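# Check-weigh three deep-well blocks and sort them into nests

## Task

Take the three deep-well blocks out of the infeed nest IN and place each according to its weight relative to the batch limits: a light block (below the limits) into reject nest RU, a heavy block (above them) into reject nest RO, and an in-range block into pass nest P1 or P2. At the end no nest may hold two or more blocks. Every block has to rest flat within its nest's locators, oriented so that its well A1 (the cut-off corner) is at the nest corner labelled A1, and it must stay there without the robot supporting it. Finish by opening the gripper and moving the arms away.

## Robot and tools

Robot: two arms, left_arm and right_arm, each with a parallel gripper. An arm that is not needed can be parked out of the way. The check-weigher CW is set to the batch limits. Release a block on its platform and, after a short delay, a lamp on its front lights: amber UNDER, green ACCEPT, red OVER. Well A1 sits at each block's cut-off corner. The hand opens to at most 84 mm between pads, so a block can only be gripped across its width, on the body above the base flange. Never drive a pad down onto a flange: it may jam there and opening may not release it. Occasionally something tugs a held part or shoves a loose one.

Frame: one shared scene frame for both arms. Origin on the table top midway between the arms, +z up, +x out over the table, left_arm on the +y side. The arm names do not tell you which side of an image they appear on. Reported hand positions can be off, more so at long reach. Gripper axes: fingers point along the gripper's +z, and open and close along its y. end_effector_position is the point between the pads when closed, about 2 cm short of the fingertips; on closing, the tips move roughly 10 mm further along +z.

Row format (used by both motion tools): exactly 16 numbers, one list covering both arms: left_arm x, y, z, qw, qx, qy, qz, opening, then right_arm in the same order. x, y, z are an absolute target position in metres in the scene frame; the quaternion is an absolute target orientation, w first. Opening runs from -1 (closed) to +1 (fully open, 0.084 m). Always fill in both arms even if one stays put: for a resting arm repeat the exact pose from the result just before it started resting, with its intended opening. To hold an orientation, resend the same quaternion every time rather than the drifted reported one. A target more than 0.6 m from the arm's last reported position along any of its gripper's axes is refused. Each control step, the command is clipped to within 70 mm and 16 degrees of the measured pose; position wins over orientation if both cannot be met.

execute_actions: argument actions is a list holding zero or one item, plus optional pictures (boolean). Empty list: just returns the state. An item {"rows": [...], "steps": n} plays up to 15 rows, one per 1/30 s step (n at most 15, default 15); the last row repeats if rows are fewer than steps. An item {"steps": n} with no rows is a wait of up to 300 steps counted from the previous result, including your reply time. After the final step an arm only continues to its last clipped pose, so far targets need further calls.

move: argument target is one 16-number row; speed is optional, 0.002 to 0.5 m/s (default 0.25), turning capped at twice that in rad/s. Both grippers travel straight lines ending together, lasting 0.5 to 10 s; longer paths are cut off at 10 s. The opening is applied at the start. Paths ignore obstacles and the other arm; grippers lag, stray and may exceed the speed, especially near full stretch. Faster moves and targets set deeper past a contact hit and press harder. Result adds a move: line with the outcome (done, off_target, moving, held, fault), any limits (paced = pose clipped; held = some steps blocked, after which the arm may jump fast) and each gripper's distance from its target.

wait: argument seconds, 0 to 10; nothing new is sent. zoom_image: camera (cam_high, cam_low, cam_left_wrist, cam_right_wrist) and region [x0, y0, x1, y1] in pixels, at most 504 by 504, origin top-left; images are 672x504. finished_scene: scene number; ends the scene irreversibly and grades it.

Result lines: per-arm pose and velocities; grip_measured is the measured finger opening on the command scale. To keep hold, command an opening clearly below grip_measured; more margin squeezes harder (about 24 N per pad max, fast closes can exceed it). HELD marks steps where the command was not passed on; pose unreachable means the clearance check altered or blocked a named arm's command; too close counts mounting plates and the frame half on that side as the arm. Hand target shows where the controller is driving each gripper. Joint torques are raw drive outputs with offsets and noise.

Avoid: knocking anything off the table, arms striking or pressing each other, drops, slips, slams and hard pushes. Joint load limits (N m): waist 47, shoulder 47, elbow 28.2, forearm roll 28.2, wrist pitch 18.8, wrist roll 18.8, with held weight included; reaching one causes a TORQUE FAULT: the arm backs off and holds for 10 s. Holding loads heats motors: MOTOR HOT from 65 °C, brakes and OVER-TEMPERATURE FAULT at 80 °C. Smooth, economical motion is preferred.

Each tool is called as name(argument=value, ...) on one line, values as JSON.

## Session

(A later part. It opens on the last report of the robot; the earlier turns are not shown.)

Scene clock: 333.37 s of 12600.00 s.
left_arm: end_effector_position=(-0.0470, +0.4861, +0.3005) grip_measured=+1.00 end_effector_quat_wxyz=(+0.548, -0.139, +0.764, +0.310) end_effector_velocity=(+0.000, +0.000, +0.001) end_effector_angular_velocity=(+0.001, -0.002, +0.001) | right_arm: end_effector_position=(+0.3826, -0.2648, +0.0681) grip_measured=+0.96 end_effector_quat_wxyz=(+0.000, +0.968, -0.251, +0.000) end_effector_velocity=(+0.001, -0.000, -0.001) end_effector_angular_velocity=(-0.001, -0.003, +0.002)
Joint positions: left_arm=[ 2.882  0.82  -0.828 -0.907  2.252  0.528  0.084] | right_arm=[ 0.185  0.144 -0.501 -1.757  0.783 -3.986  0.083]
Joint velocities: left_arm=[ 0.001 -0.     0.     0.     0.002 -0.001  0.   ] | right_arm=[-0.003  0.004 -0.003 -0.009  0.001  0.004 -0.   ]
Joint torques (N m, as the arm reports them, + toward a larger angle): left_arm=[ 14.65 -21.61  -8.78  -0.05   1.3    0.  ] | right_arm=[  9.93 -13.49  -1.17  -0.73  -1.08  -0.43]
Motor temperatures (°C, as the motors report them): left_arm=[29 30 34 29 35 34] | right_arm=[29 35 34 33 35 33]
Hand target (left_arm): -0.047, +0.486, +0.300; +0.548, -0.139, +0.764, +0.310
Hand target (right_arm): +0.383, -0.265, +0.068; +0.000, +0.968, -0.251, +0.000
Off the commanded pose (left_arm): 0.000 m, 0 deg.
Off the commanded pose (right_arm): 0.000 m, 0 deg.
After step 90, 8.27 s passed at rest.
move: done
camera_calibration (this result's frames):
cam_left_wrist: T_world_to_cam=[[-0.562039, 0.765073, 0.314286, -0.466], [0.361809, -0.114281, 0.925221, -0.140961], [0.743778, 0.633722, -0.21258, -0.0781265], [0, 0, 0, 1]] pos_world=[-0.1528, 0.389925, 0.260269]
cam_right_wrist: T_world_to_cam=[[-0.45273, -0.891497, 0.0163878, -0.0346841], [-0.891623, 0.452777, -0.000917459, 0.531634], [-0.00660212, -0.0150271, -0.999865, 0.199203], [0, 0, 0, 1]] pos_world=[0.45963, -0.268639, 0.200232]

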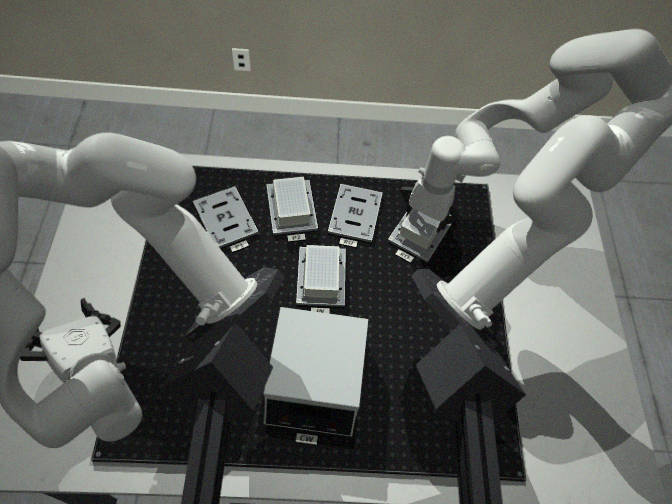

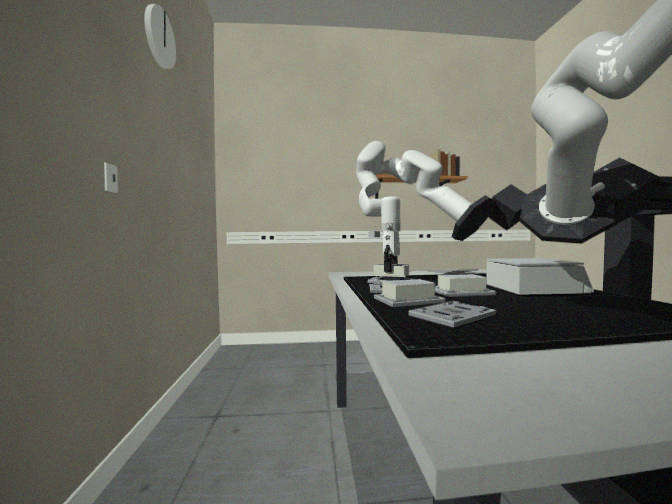

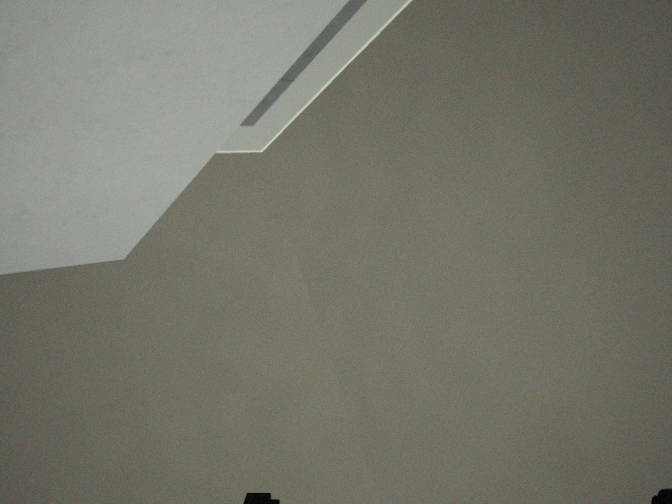

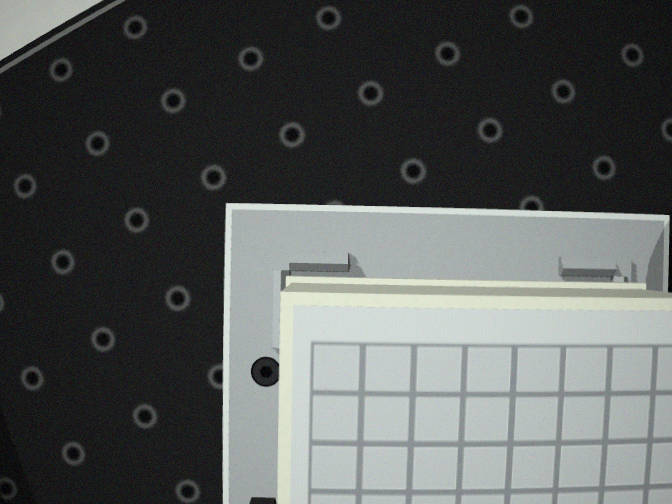

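Matches (226,204); nudge forward 0.3 mm.

move(target=[-0.047,0.4861,0.3005,0.548,-0.139,0.764,0.310,1,0.3828,-0.26495,0.059,0,0.9679,-0.2513,0,-1], speed=0.008)

move(target=[-0.047,0.4861,0.3005,0.548,-0.139,0.764,0.310,1,0.3828,-0.26495,0.054,0,0.9679,-0.2513,0,-1], speed=0.005)

Scene clock: 343.97 s of 12600.00 s.
left_arm: end_effector_position=(-0.0470, +0.4861, +0.3005) grip_measured=+1.00 end_effector_quat_wxyz=(+0.548, -0.139, +0.764, +0.310) end_effector_velocity=(-0.000, -0.000, -0.000) end_effector_angular_velocity=(-0.001, +0.002, -0.001) | right_arm: end_effector_position=(+0.3828, -0.2650, +0.0591) grip_measured=+0.96 end_effector_quat_wxyz=(+0.000, +0.968, -0.251, +0.000) end_effector_velocity=(+0.000, -0.000, -0.002) end_effector_angular_velocity=(+0.000, +0.001, -0.002)
Joint positions: left_arm=[ 2.882  0.82  -0.828 -0.907  2.252  0.528  0.084] | right_arm=[ 0.165  0.173 -0.519 -1.789  0.778 -3.969  0.083]
Joint velocities: left_arm=[-0.001 -0.    -0.    -0.    -0.002  0.001  0.   ] | right_arm=[-0.005  0.006 -0.004 -0.005 -0.002  0.004  0.   ]
Joint torques (N m, as the arm reports them, + toward a larger angle): left_arm=[ 14.65 -21.67  -8.55   0.02   1.14   0.04] | right_arm=[  9.53 -13.37  -0.99  -0.59  -1.48  -0.17]
Motor temperatures (°C, as the motors report them): left_arm=[29 30 34 29 35 34] | right_arm=[29 35 34 33 35 33]
Hand target (left_arm): -0.047, +0.486, +0.301; +0.548, -0.139, +0.764, +0.310
Hand target (right_arm): +0.383, -0.265, +0.059; +0.000, +0.968, -0.251, +0.000
Off the commanded pose (left_arm): 0.000 m, 0 deg.
Off the commanded pose (right_arm): 0.000 m, 0 deg.
After step 90, 6.27 s passed at rest.
move: done
camera_calibration (this result's frames):
cam_left_wrist: T_world_to_cam=[[-0.562039, 0.765073, 0.314286, -0.466], [0.361809, -0.114281, 0.925221, -0.140961], [0.743779, 0.633722, -0.21258, -0.0781265], [0, 0, 0, 1]] pos_world=[-0.1528, 0.389925, 0.260269]
cam_right_wrist: T_world_to_cam=[[-0.452757, -0.891482, 0.0164498, -0.0345399], [-0.891608, 0.452807, -0.000767757, 0.53189], [-0.00676416, -0.0150144, -0.999864, 0.190311], [0, 0, 0, 1]] pos_world=[0.459886, -0.268778, 0.191262]

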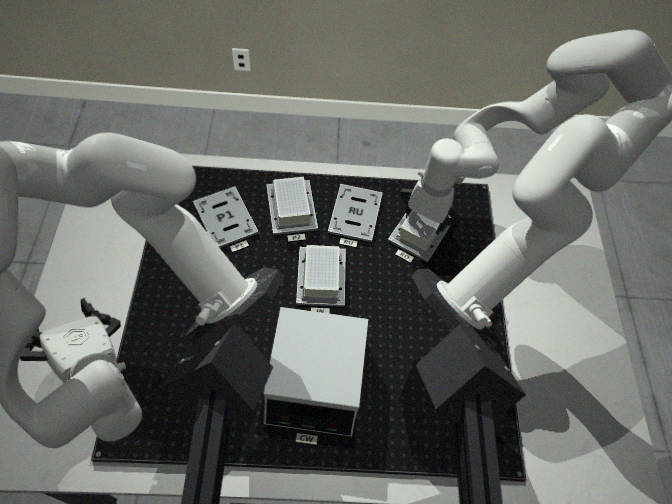

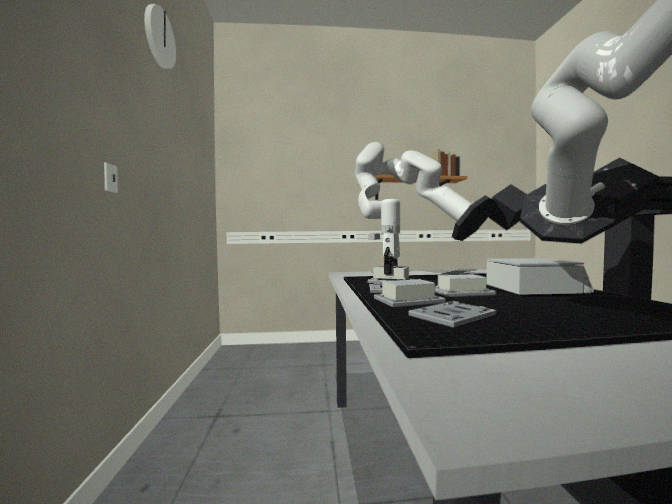

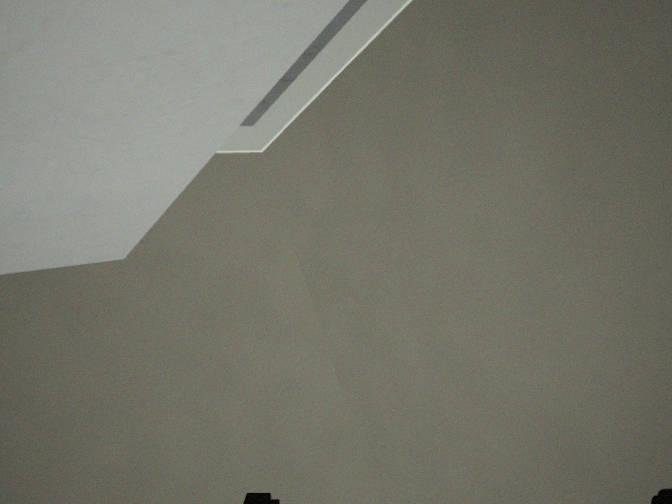

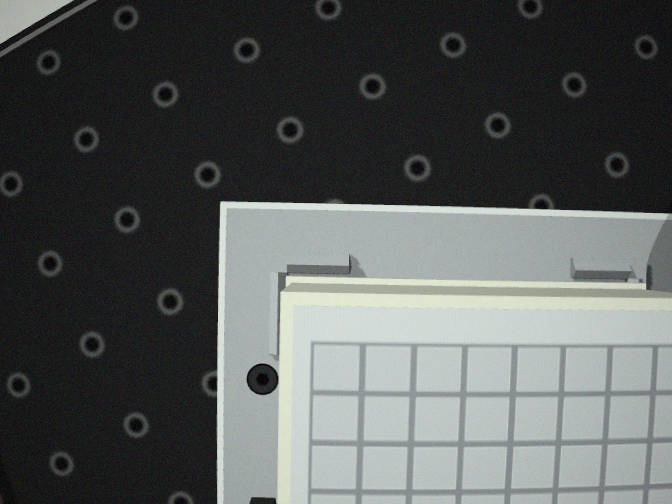

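Scene clock: 345.20 s of 12600.00 s.
left_arm: end_effector_position=(-0.0470, +0.4861, +0.3005) grip_measured=+1.00 end_effector_quat_wxyz=(+0.548, -0.139, +0.764, +0.310) end_effector_velocity=(+0.000, +0.000, +0.000) end_effector_angular_velocity=(+0.001, -0.001, +0.000) | right_arm: end_effector_position=(+0.3828, -0.2650, +0.0541) grip_measured=+0.96 end_effector_quat_wxyz=(+0.000, +0.968, -0.251, +0.000) end_effector_velocity=(+0.000, +0.001, -0.001) end_effector_angular_velocity=(+0.002, -0.000, -0.001)
Joint positions: left_arm=[ 2.882  0.82  -0.828 -0.907  2.252  0.528  0.084] | right_arm=[ 0.153  0.19  -0.53  -1.806  0.775 -3.959  0.083]
Joint velocities: left_arm=[-0.     0.    -0.    -0.     0.001 -0.    -0.   ] | right_arm=[-0.003  0.004 -0.003 -0.005 -0.003  0.004 -0.   ]
Joint torques (N m, as the arm reports them, + toward a larger angle): left_arm=[ 14.59 -21.85  -8.52  -0.12   1.15   0.01] | right_arm=[  9.47 -14.17  -0.81  -0.83  -1.3    0.09]
Motor temperatures (°C, as the motors report them): left_arm=[29 30 34 29 35 34] | right_arm=[29 35 34 33 35 33]
Hand target (left_arm): -0.047, +0.486, +0.301; +0.548, -0.139, +0.764, +0.310
Hand target (right_arm): +0.383, -0.265, +0.054; +0.000, +0.968, -0.251, +0.000
Off the commanded pose (left_arm): 0.000 m, 0 deg.
Off the commanded pose (right_arm): 0.000 m, 0 deg.
move: done
camera_calibration (this result's frames):
cam_left_wrist: T_world_to_cam=[[-0.562039, 0.765073, 0.314286, -0.466], [0.361809, -0.114281, 0.925221, -0.140961], [0.743779, 0.633722, -0.21258, -0.0781265], [0, 0, 0, 1]] pos_world=[-0.1528, 0.389925, 0.260269]
cam_right_wrist: T_world_to_cam=[[-0.452774, -0.891474, 0.0164331, -0.0344379], [-0.8916, 0.452824, -0.000753465, 0.531887], [-0.00676963, -0.0149929, -0.999865, 0.185267], [0, 0, 0, 1]] pos_world=[0.459892, -0.268774, 0.186209]

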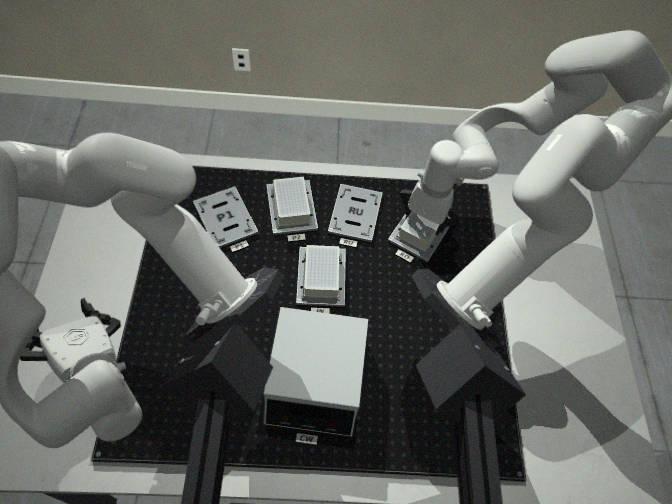

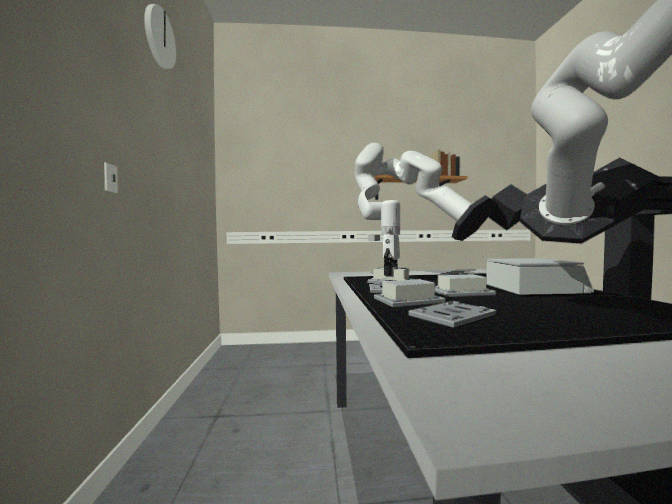

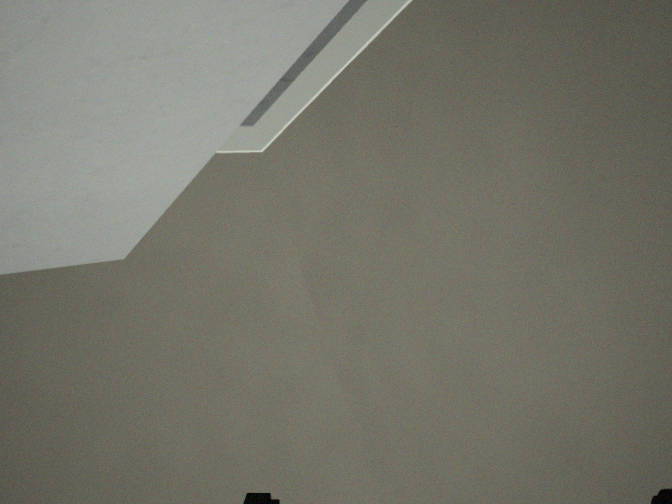

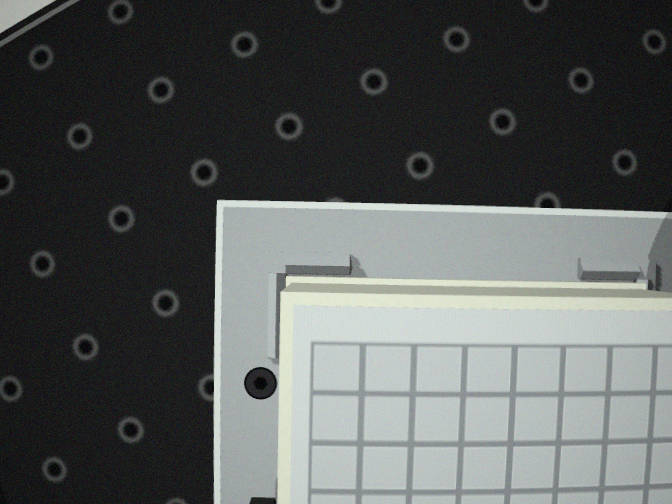

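move(target=[-0.047,0.4861,0.3005,0.548,-0.139,0.764,0.310,1,0.3828,-0.26495,0.0522,0,0.9679,-0.2513,0,-1], speed=0.003)

Scene clock: 351.17 s of 12600.00 s.
left_arm: end_effector_position=(-0.0470, +0.4861, +0.3005) grip_measured=+1.00 end_effector_quat_wxyz=(+0.548, -0.139, +0.764, +0.310) end_effector_velocity=(+0.000, -0.000, -0.001) end_effector_angular_velocity=(-0.002, +0.000, -0.001) | right_arm: end_effector_position=(+0.3828, -0.2649, +0.0523) grip_measured=+0.96 end_effector_quat_wxyz=(-0.000, +0.968, -0.251, -0.000) end_effector_velocity=(-0.001, -0.001, -0.001) end_effector_angular_velocity=(-0.002, +0.002, -0.002)
Joint positions: left_arm=[ 2.882  0.82  -0.828 -0.907  2.252  0.528  0.084] | right_arm=[ 0.149  0.196 -0.533 -1.813  0.775 -3.956  0.083]
Joint velocities: left_arm=[-0.001  0.    -0.    -0.    -0.001 -0.    -0.   ] | right_arm=[-0.003  0.002 -0.001 -0.001  0.001  0.002  0.   ]
Joint torques (N m, as the arm reports them, + toward a larger angle): left_arm=[ 14.6  -21.64  -8.61  -0.19   1.16   0.06] | right_arm=[  9.95 -13.77  -0.88  -0.71  -1.44  -0.09]
Motor temperatures (°C, as the motors report them): left_arm=[29 30 34 29 35 34] | right_arm=[29 35 34 33 35 33]
Hand target (left_arm): -0.047, +0.486, +0.301; +0.548, -0.139, +0.764, +0.310
Hand target (right_arm): +0.383, -0.265, +0.052; +0.000, +0.968, -0.251, +0.000
Off the commanded pose (left_arm): 0.000 m, 0 deg.
Off the commanded pose (right_arm): 0.000 m, 0 deg.
After step 90, 2.17 s passed at rest.
move: done
camera_calibration (this result's frames):
cam_left_wrist: T_world_to_cam=[[-0.562039, 0.765073, 0.314286, -0.466], [0.361809, -0.114281, 0.925221, -0.140961], [0.743779, 0.633722, -0.21258, -0.0781264], [0, 0, 0, 1]] pos_world=[-0.1528, 0.389925, 0.260269]
cam_right_wrist: T_world_to_cam=[[-0.452769, -0.891477, 0.0163974, -0.034399], [-0.891602, 0.452819, -0.000738378, 0.531864], [-0.00676679, -0.0149543, -0.999865, 0.183461], [0, 0, 0, 1]] pos_world=[0.459878, -0.26876, 0.184393]

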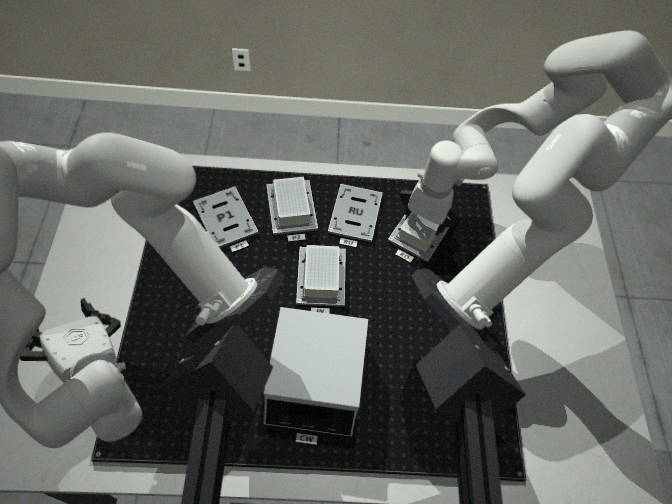

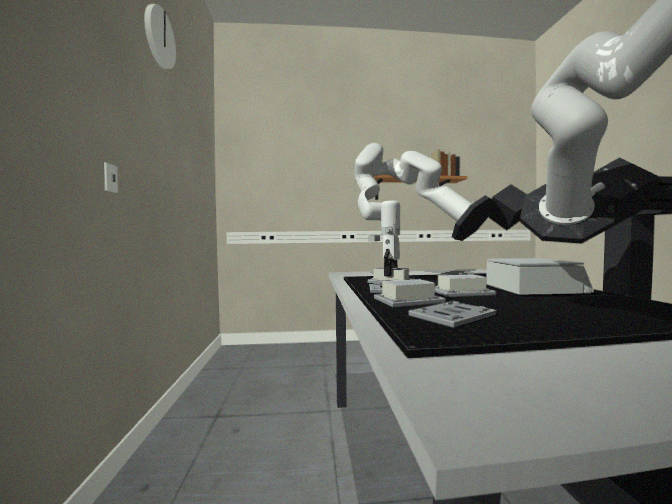

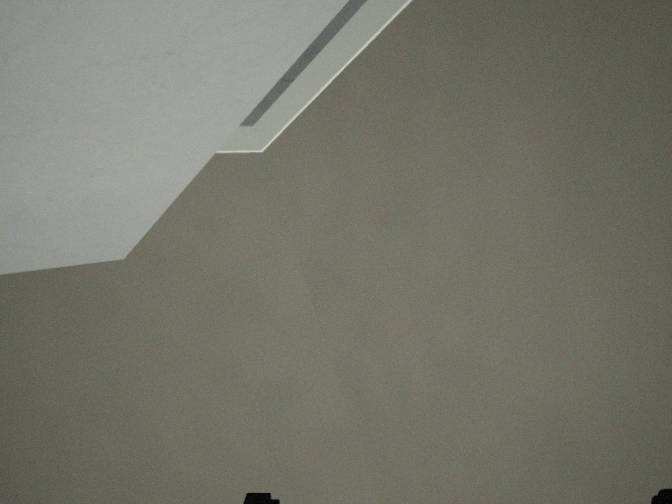

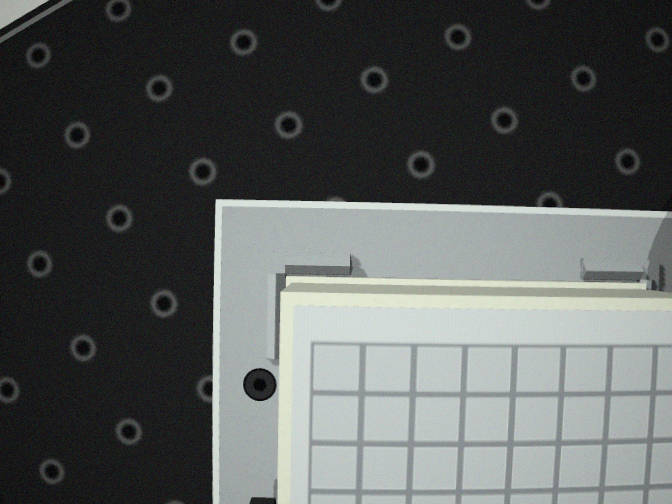

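move(target=[-0.047,0.4861,0.3005,0.548,-0.139,0.764,0.310,1,0.3827,-0.2649,0.0505,0,0.9679,-0.2513,0,-1], speed=0.003)

Scene clock: 363.23 s of 12600.00 s.
left_arm: end_effector_position=(-0.0470, +0.4861, +0.3005) grip_measured=+1.00 end_effector_quat_wxyz=(+0.548, -0.139, +0.764, +0.310) end_effector_velocity=(+0.000, -0.000, -0.000) end_effector_angular_velocity=(-0.001, -0.001, -0.001) | right_arm: end_effector_position=(+0.3829, -0.2646, +0.0510) grip_measured=+0.97 end_effector_quat_wxyz=(-0.001, +0.968, -0.251, +0.000) end_effector_velocity=(+0.000, +0.000, -0.002) end_effector_angular_velocity=(+0.001, +0.002, +0.000)
Joint positions: left_arm=[ 2.882  0.82  -0.828 -0.907  2.252  0.528  0.084] | right_arm=[ 0.147  0.2   -0.536 -1.818  0.773 -3.952  0.083]
Joint velocities: left_arm=[-0.    -0.    -0.     0.001 -0.    -0.    -0.   ] | right_arm=[-0.005  0.008 -0.006 -0.005 -0.003  0.001  0.001]
Joint torques (N m, as the arm reports them, + toward a larger angle): left_arm=[ 14.87 -21.81  -8.5   -0.27   1.17   0.07] | right_arm=[ 5.61 -7.45 -2.44 -1.16 -0.57 -0.48]
Motor temperatures (°C, as the motors report them): left_arm=[29 30 34 29 35 34] | right_arm=[29 35 34 33 35 33]
Hand target (left_arm): -0.047, +0.486, +0.301; +0.548, -0.139, +0.764, +0.310
Hand target (right_arm): +0.383, -0.265, +0.050; -0.000, +0.968, -0.251, +0.000
Off the commanded pose (left_arm): 0.000 m, 0 deg.
Off the commanded pose (right_arm): 0.001 m, 0 deg.
After step 90, 8.27 s passed at rest.
move: done
camera_calibration (this result's frames):
cam_left_wrist: T_world_to_cam=[[-0.562039, 0.765073, 0.314286, -0.466], [0.361809, -0.114281, 0.925221, -0.140961], [0.743779, 0.633722, -0.21258, -0.0781264], [0, 0, 0, 1]] pos_world=[-0.1528, 0.389925, 0.260269]
cam_right_wrist: T_world_to_cam=[[-0.452757, -0.891508, 0.0149471, -0.0339258], [-0.891614, 0.452796, -0.000895059, 0.531813], [-0.00597004, -0.0137323, -0.999888, 0.182254], [0, 0, 0, 1]] pos_world=[0.4599, -0.268545, 0.183217]

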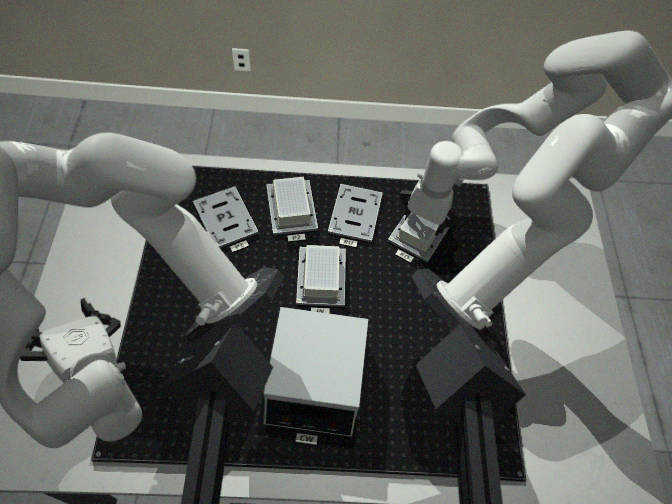

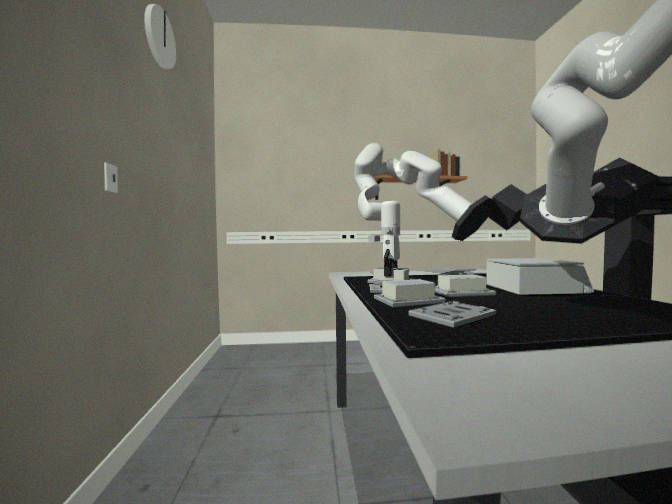

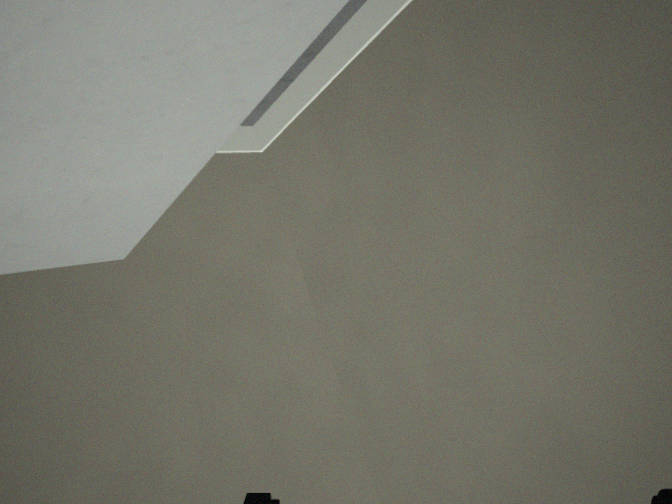

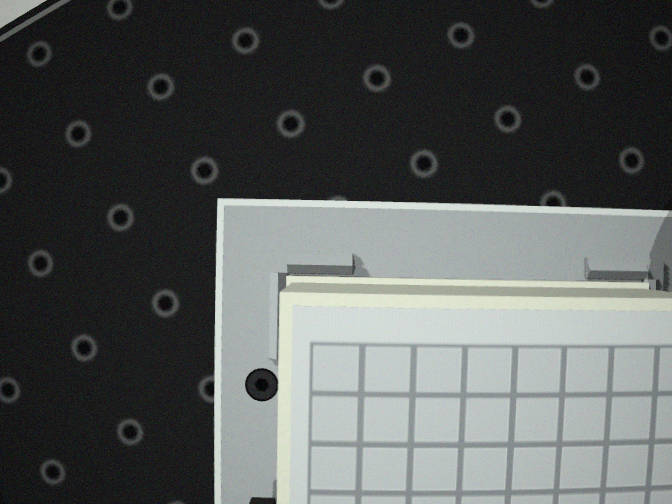

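Contact. Release.

move(target=[-0.047,0.4861,0.3005,0.548,-0.139,0.764,0.310,1,0.3828,-0.2648,0.0515,0,0.9679,-0.2513,0,1], speed=0.003)

move(target=[-0.047,0.4861,0.3005,0.548,-0.139,0.764,0.310,1,0.3828,-0.2648,0.14,0,0.9679,-0.2513,0,1], speed=0.04)

move(target=[-0.047,0.4861,0.3005,0.548,-0.139,0.764,0.310,1,0.221,0.0022,0.14,0,0.99991,0.0135,0,1], speed=0.15)

move(target=[-0.047,0.4861,0.3005,0.548,-0.139,0.764,0.310,1,0.221,0.0022,0.084,0,0.99991,0.0135,0,1], speed=0.04)

Scene clock: 392.93 s of 12600.00 s.
left_arm: end_effector_position=(-0.0470, +0.4861, +0.3005) grip_measured=+1.00 end_effector_quat_wxyz=(+0.548, -0.139, +0.764, +0.310) end_effector_velocity=(+0.000, -0.000, -0.000) end_effector_angular_velocity=(-0.000, -0.000, -0.000) | right_arm: end_effector_position=(+0.3821, -0.2654, +0.0510) grip_measured=+1.00 end_effector_quat_wxyz=(+0.001, +0.968, -0.251, -0.000) end_effector_velocity=(-0.000, +0.004, +0.003) end_effector_angular_velocity=(+0.011, -0.001, +0.003)
Joint positions: left_arm=[ 2.882  0.82  -0.828 -0.907  2.252  0.528  0.084] | right_arm=[ 0.147  0.199 -0.535 -1.815  0.776 -3.954  0.084]
Joint velocities: left_arm=[-0. -0.  0.  0. -0.  0.  0.] | right_arm=[ 0.009 -0.005  0.004  0.004 -0.007 -0.     0.   ]
Joint torques (N m, as the arm reports them, + toward a larger angle): left_arm=[ 14.68 -21.41  -8.47  -0.14   1.26   0.14] | right_arm=[  9.51 -13.17  -0.48  -0.66  -1.2   -0.43]
Motor temperatures (°C, as the motors report them): left_arm=[29 30 34 29 35 34] | right_arm=[29 34 34 33 35 33]
Hand target (left_arm): -0.047, +0.486, +0.301; +0.548, -0.139, +0.764, +0.310
Hand target (right_arm): +0.383, -0.265, +0.052; -0.000, +0.968, -0.251, -0.000
Off the commanded pose (left_arm): 0.000 m, 0 deg.
Off the commanded pose (right_arm): 0.001 m, 0 deg.
After step 90, 26.00 s passed at rest.
move: done
camera_calibration (this result's frames):
cam_left_wrist: T_world_to_cam=[[-0.562039, 0.765073, 0.314286, -0.466], [0.361809, -0.114281, 0.925221, -0.140961], [0.743779, 0.633722, -0.21258, -0.0781264], [0, 0, 0, 1]] pos_world=[-0.1528, 0.389925, 0.260269]
cam_right_wrist: T_world_to_cam=[[-0.452819, -0.891409, 0.0185747, -0.0351359], [-0.891565, 0.452893, -0.000240317, 0.531467], [-0.00819812, -0.0166693, -0.999827, 0.182256], [0, 0, 0, 1]] pos_world=[0.459421, -0.26898, 0.183005]

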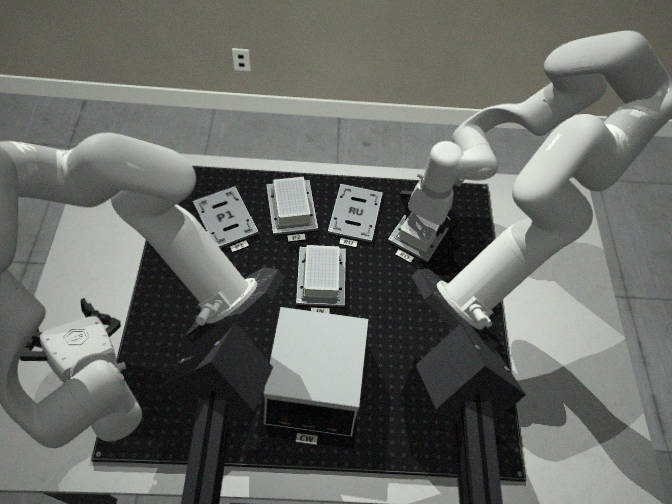

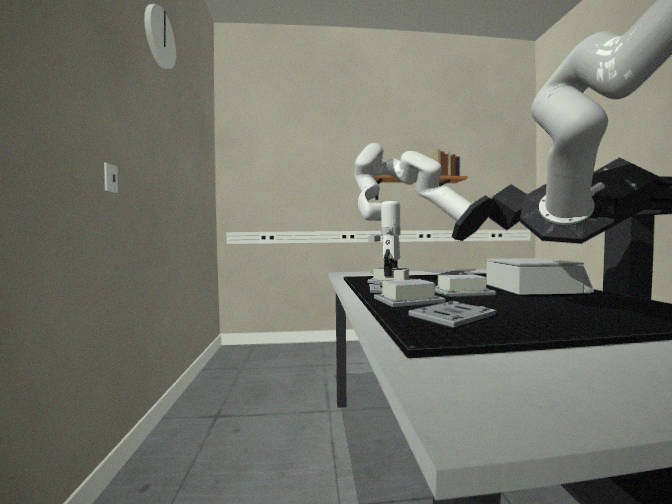

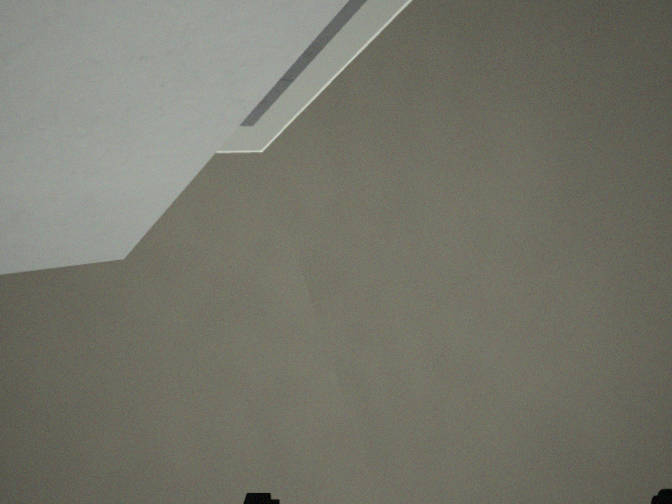

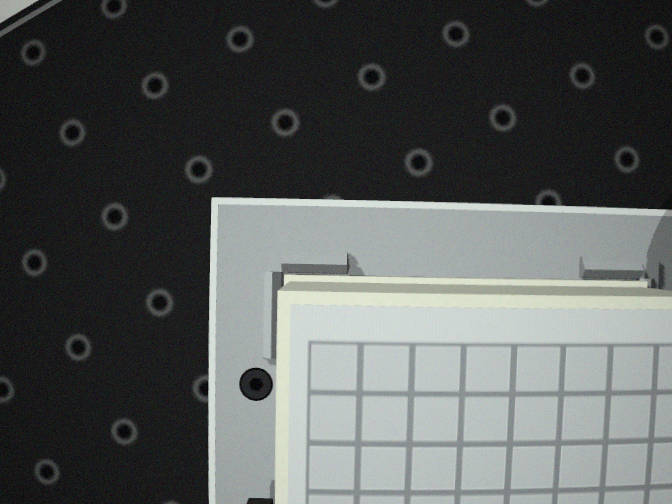

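Scene clock: 395.57 s of 12600.00 s.
left_arm: end_effector_position=(-0.0470, +0.4861, +0.3005) grip_measured=+1.00 end_effector_quat_wxyz=(+0.548, -0.139, +0.764, +0.310) end_effector_velocity=(+0.000, +0.000, -0.001) end_effector_angular_velocity=(-0.002, -0.000, -0.000) | right_arm: end_effector_position=(+0.3826, -0.2647, +0.1400) grip_measured=+1.00 end_effector_quat_wxyz=(-0.000, +0.968, -0.251, -0.000) end_effector_velocity=(-0.000, -0.000, +0.001) end_effector_angular_velocity=(-0.000, +0.002, -0.001)
Joint positions: left_arm=[ 2.882  0.82  -0.828 -0.907  2.252  0.528  0.084] | right_arm=[ 0.378 -0.093 -0.383 -1.466  0.855 -4.154  0.084]
Joint velocities: left_arm=[-0.002  0.     0.    -0.001 -0.001 -0.001 -0.   ] | right_arm=[ 0.004 -0.005  0.002  0.009  0.002 -0.005  0.   ]
Joint torques (N m, as the arm reports them, + toward a larger angle): left_arm=[ 14.97 -21.64  -8.68  -0.02   0.98  -0.03] | right_arm=[  8.41 -10.9   -4.67  -0.83  -1.39  -0.16]
Motor temperatures (°C, as the motors report them): left_arm=[29 30 34 29 35 34] | right_arm=[29 34 34 33 35 33]
Hand target (left_arm): -0.047, +0.486, +0.301; +0.548, -0.139, +0.764, +0.310
Hand target (right_arm): +0.383, -0.265, +0.140; -0.000, +0.968, -0.251, -0.000
Off the commanded pose (left_arm): 0.000 m, 0 deg.
Off the commanded pose (right_arm): 0.000 m, 0 deg.
move: done
camera_calibration (this result's frames):
cam_left_wrist: T_world_to_cam=[[-0.562039, 0.765073, 0.314286, -0.466], [0.361809, -0.114281, 0.925221, -0.140961], [0.743779, 0.633722, -0.21258, -0.0781264], [0, 0, 0, 1]] pos_world=[-0.1528, 0.389925, 0.260269]
cam_right_wrist: T_world_to_cam=[[-0.453024, -0.891346, 0.0165113, -0.0355754], [-0.891467, 0.453086, 0.0000228463, 0.531524], [-0.0075014, -0.0147089, -0.999864, 0.271519], [0, 0, 0, 1]] pos_world=[0.459756, -0.268542, 0.272057]

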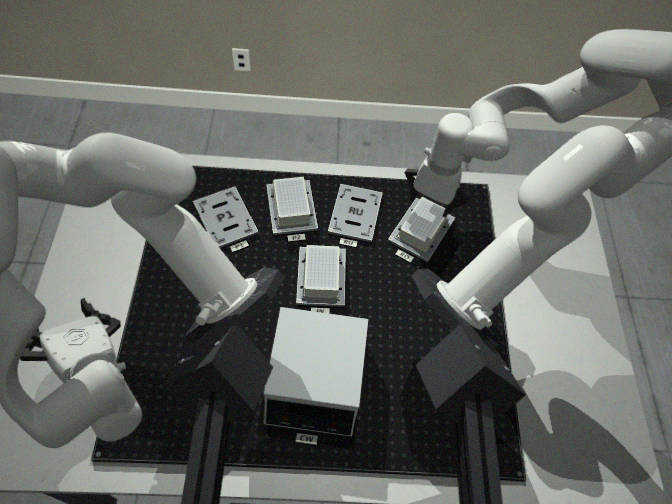

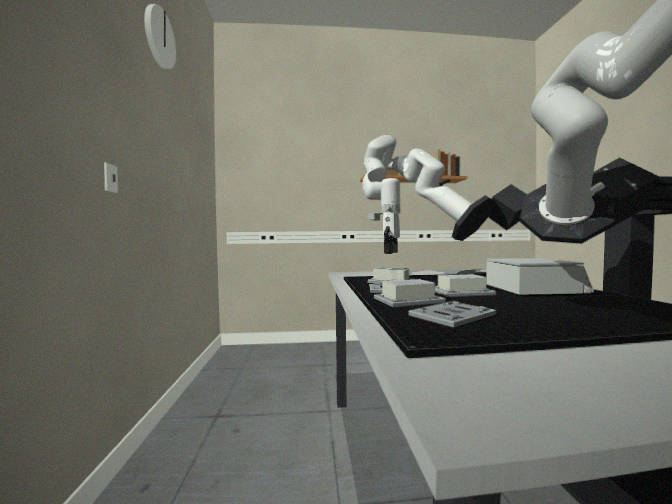

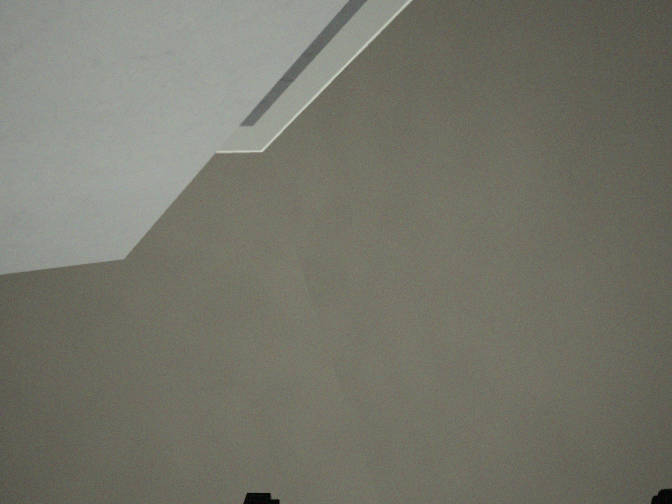

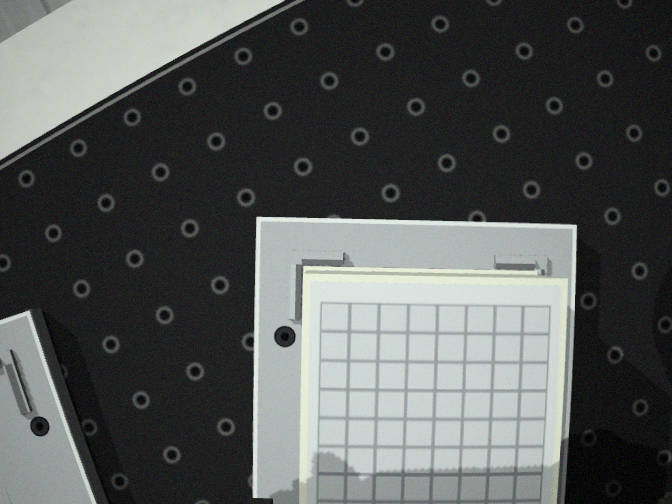

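Scene clock: 398.20 s of 12600.00 s.
left_arm: end_effector_position=(-0.0470, +0.4861, +0.3005) grip_measured=+1.00 end_effector_quat_wxyz=(+0.548, -0.139, +0.764, +0.310) end_effector_velocity=(+0.000, +0.000, +0.000) end_effector_angular_velocity=(+0.001, -0.001, +0.000) | right_arm: end_effector_position=(+0.2215, +0.0033, +0.1403) grip_measured=+1.00 end_effector_quat_wxyz=(-0.001, +1.000, +0.013, +0.000) end_effector_velocity=(-0.001, +0.001, -0.001) end_effector_angular_velocity=(-0.005, +0.001, +0.003)
Joint positions: left_arm=[ 2.882  0.82  -0.828 -0.907  2.252  0.528  0.084] | right_arm=[ 0.999  0.924 -0.939 -1.239  0.906 -4.085  0.084]
Joint velocities: left_arm=[-0.    -0.     0.     0.     0.001  0.     0.   ] | right_arm=[ 0.002  0.008 -0.008  0.007  0.003 -0.006 -0.   ]
Joint torques (N m, as the arm reports them, + toward a larger angle): left_arm=[ 14.41 -21.43  -8.52  -0.18   1.21   0.13] | right_arm=[ 12.62 -16.48  -6.92  -0.41  -1.34  -0.09]
Motor temperatures (°C, as the motors report them): left_arm=[29 30 34 29 35 34] | right_arm=[29 34 34 33 35 33]
Hand target (left_arm): -0.047, +0.486, +0.301; +0.548, -0.139, +0.764, +0.310
Hand target (right_arm): +0.221, +0.004, +0.140; -0.001, +1.000, +0.013, +0.000
Off the commanded pose (left_arm): 0.000 m, 0 deg.
Off the commanded pose (right_arm): 0.001 m, 0 deg.
move: done
camera_calibration (this result's frames):
cam_left_wrist: T_world_to_cam=[[-0.562039, 0.765073, 0.314286, -0.466], [0.361809, -0.114281, 0.925221, -0.140961], [0.743778, 0.633722, -0.21258, -0.0781265], [0, 0, 0, 1]] pos_world=[-0.1528, 0.389925, 0.260269]
cam_right_wrist: T_world_to_cam=[[0.0643458, -0.997836, 0.0135066, 0.0164753], [-0.997925, -0.0643681, -0.00122741, 0.292001], [0.00209415, -0.0133996, -0.999908, 0.272434], [0, 0, 0, 1]] pos_world=[0.289765, 0.0388857, 0.272545]

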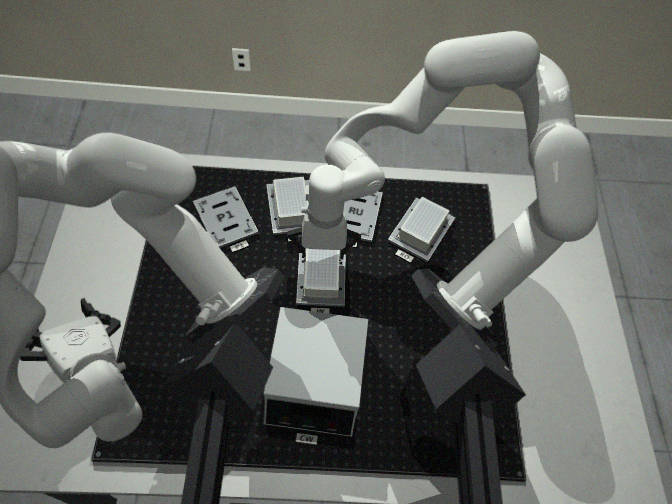

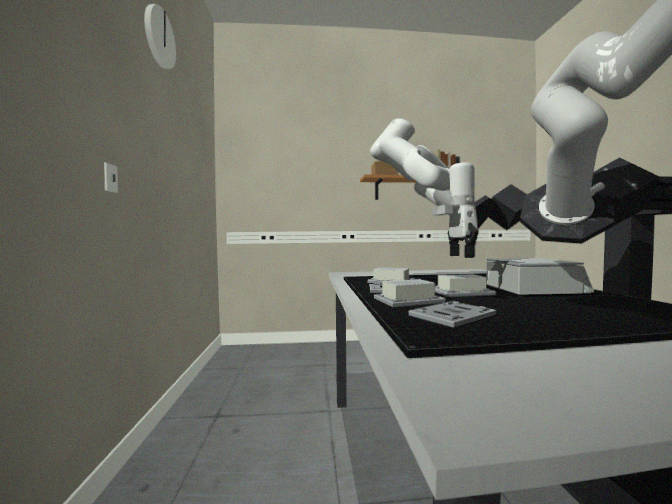

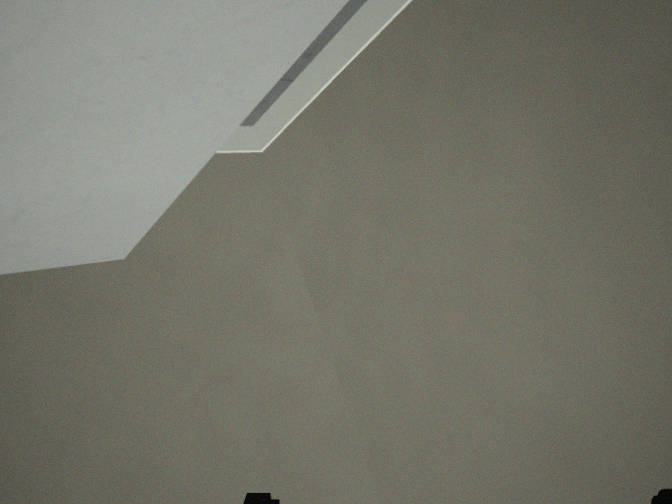

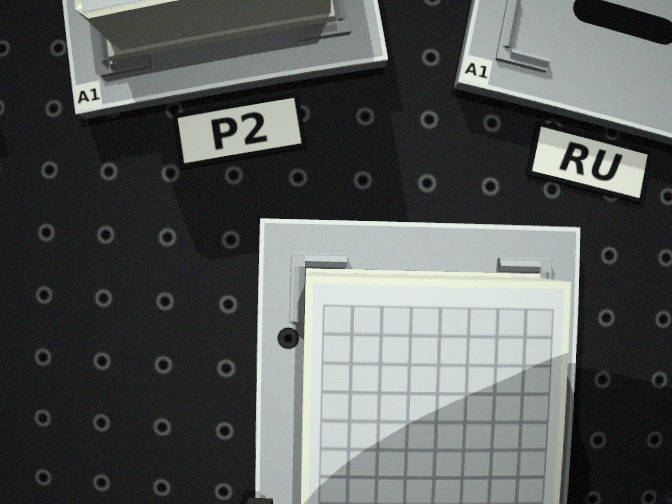

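Scene clock: 399.97 s of 12600.00 s.
left_arm: end_effector_position=(-0.0470, +0.4861, +0.3005) grip_measured=+1.00 end_effector_quat_wxyz=(+0.548, -0.139, +0.764, +0.310) end_effector_velocity=(-0.000, +0.000, +0.000) end_effector_angular_velocity=(+0.001, +0.001, +0.001) | right_arm: end_effector_position=(+0.2212, +0.0022, +0.0841) grip_measured=+1.00 end_effector_quat_wxyz=(-0.000, +1.000, +0.013, +0.000) end_effector_velocity=(+0.001, +0.000, -0.002) end_effector_angular_velocity=(+0.001, -0.001, -0.001)
Joint positions: left_arm=[ 2.882  0.82  -0.828 -0.907  2.252  0.528  0.084] | right_arm=[ 0.87   1.039 -0.997 -1.41   0.896 -4.015  0.084]
Joint velocities: left_arm=[ 0.001  0.     0.    -0.001 -0.     0.     0.   ] | right_arm=[-0.006  0.004 -0.004 -0.008  0.     0.003  0.   ]
Joint torques (N m, as the arm reports them, + toward a larger angle): left_arm=[ 14.9  -21.5   -8.66  -0.15   1.34   0.15] | right_arm=[ 14.1  -17.3   -5.83  -0.74  -1.42   0.  ]
Motor temperatures (°C, as the motors report them): left_arm=[29 30 34 29 35 34] | right_arm=[29 34 34 33 35 33]
Hand target (left_arm): -0.047, +0.486, +0.300; +0.548, -0.139, +0.764, +0.310
Hand target (right_arm): +0.221, +0.002, +0.084; +0.000, +1.000, +0.013, +0.000
Off the commanded pose (left_arm): 0.000 m, 0 deg.
Off the commanded pose (right_arm): 0.000 m, 0 deg.
move: done
camera_calibration (this result's frames):
cam_left_wrist: T_world_to_cam=[[-0.562039, 0.765073, 0.314286, -0.466], [0.361809, -0.114281, 0.925221, -0.140961], [0.743779, 0.633722, -0.21258, -0.0781264], [0, 0, 0, 1]] pos_world=[-0.1528, 0.389925, 0.260269]
cam_right_wrist: T_world_to_cam=[[0.0649053, -0.997757, 0.0163841, 0.0158325], [-0.997889, -0.0649327, -0.00114681, 0.291514], [0.0022081, -0.0162751, -0.999865, 0.216219], [0, 0, 0, 1]] pos_world=[0.289394, 0.0382448, 0.216264]

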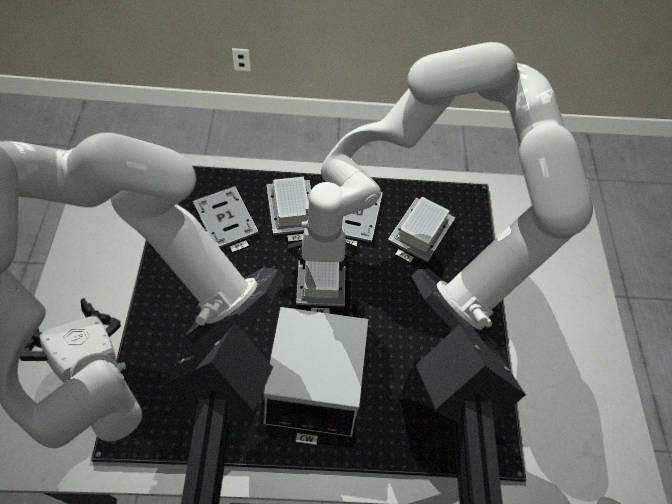

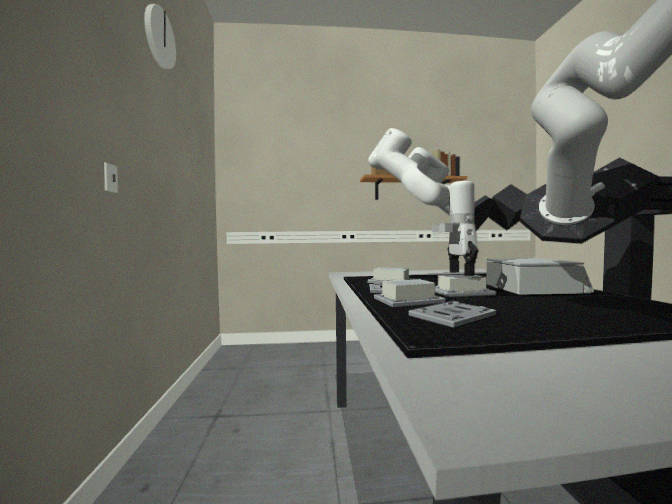

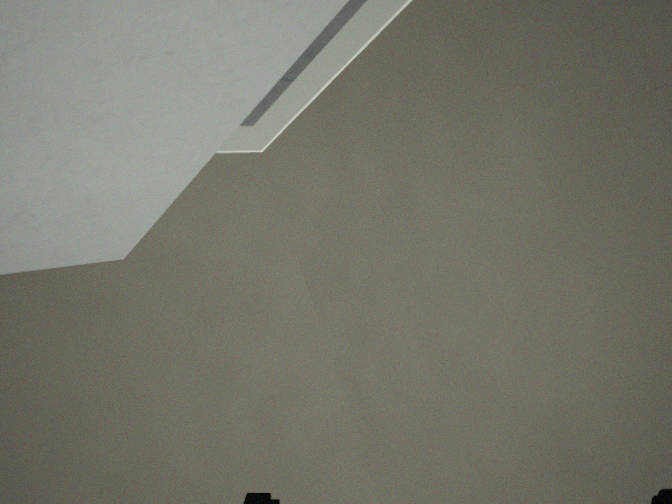

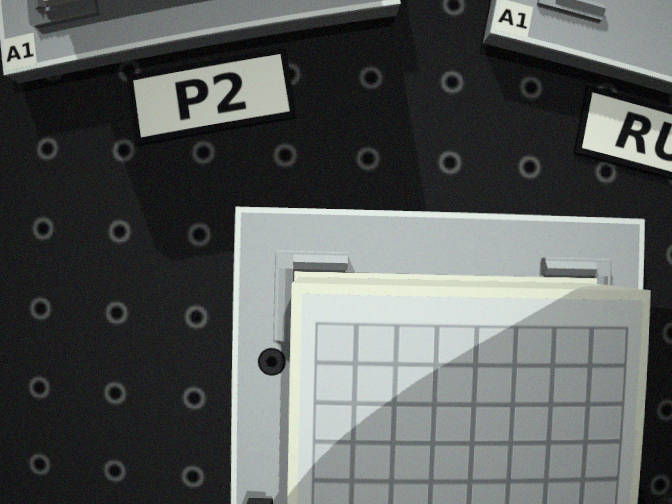

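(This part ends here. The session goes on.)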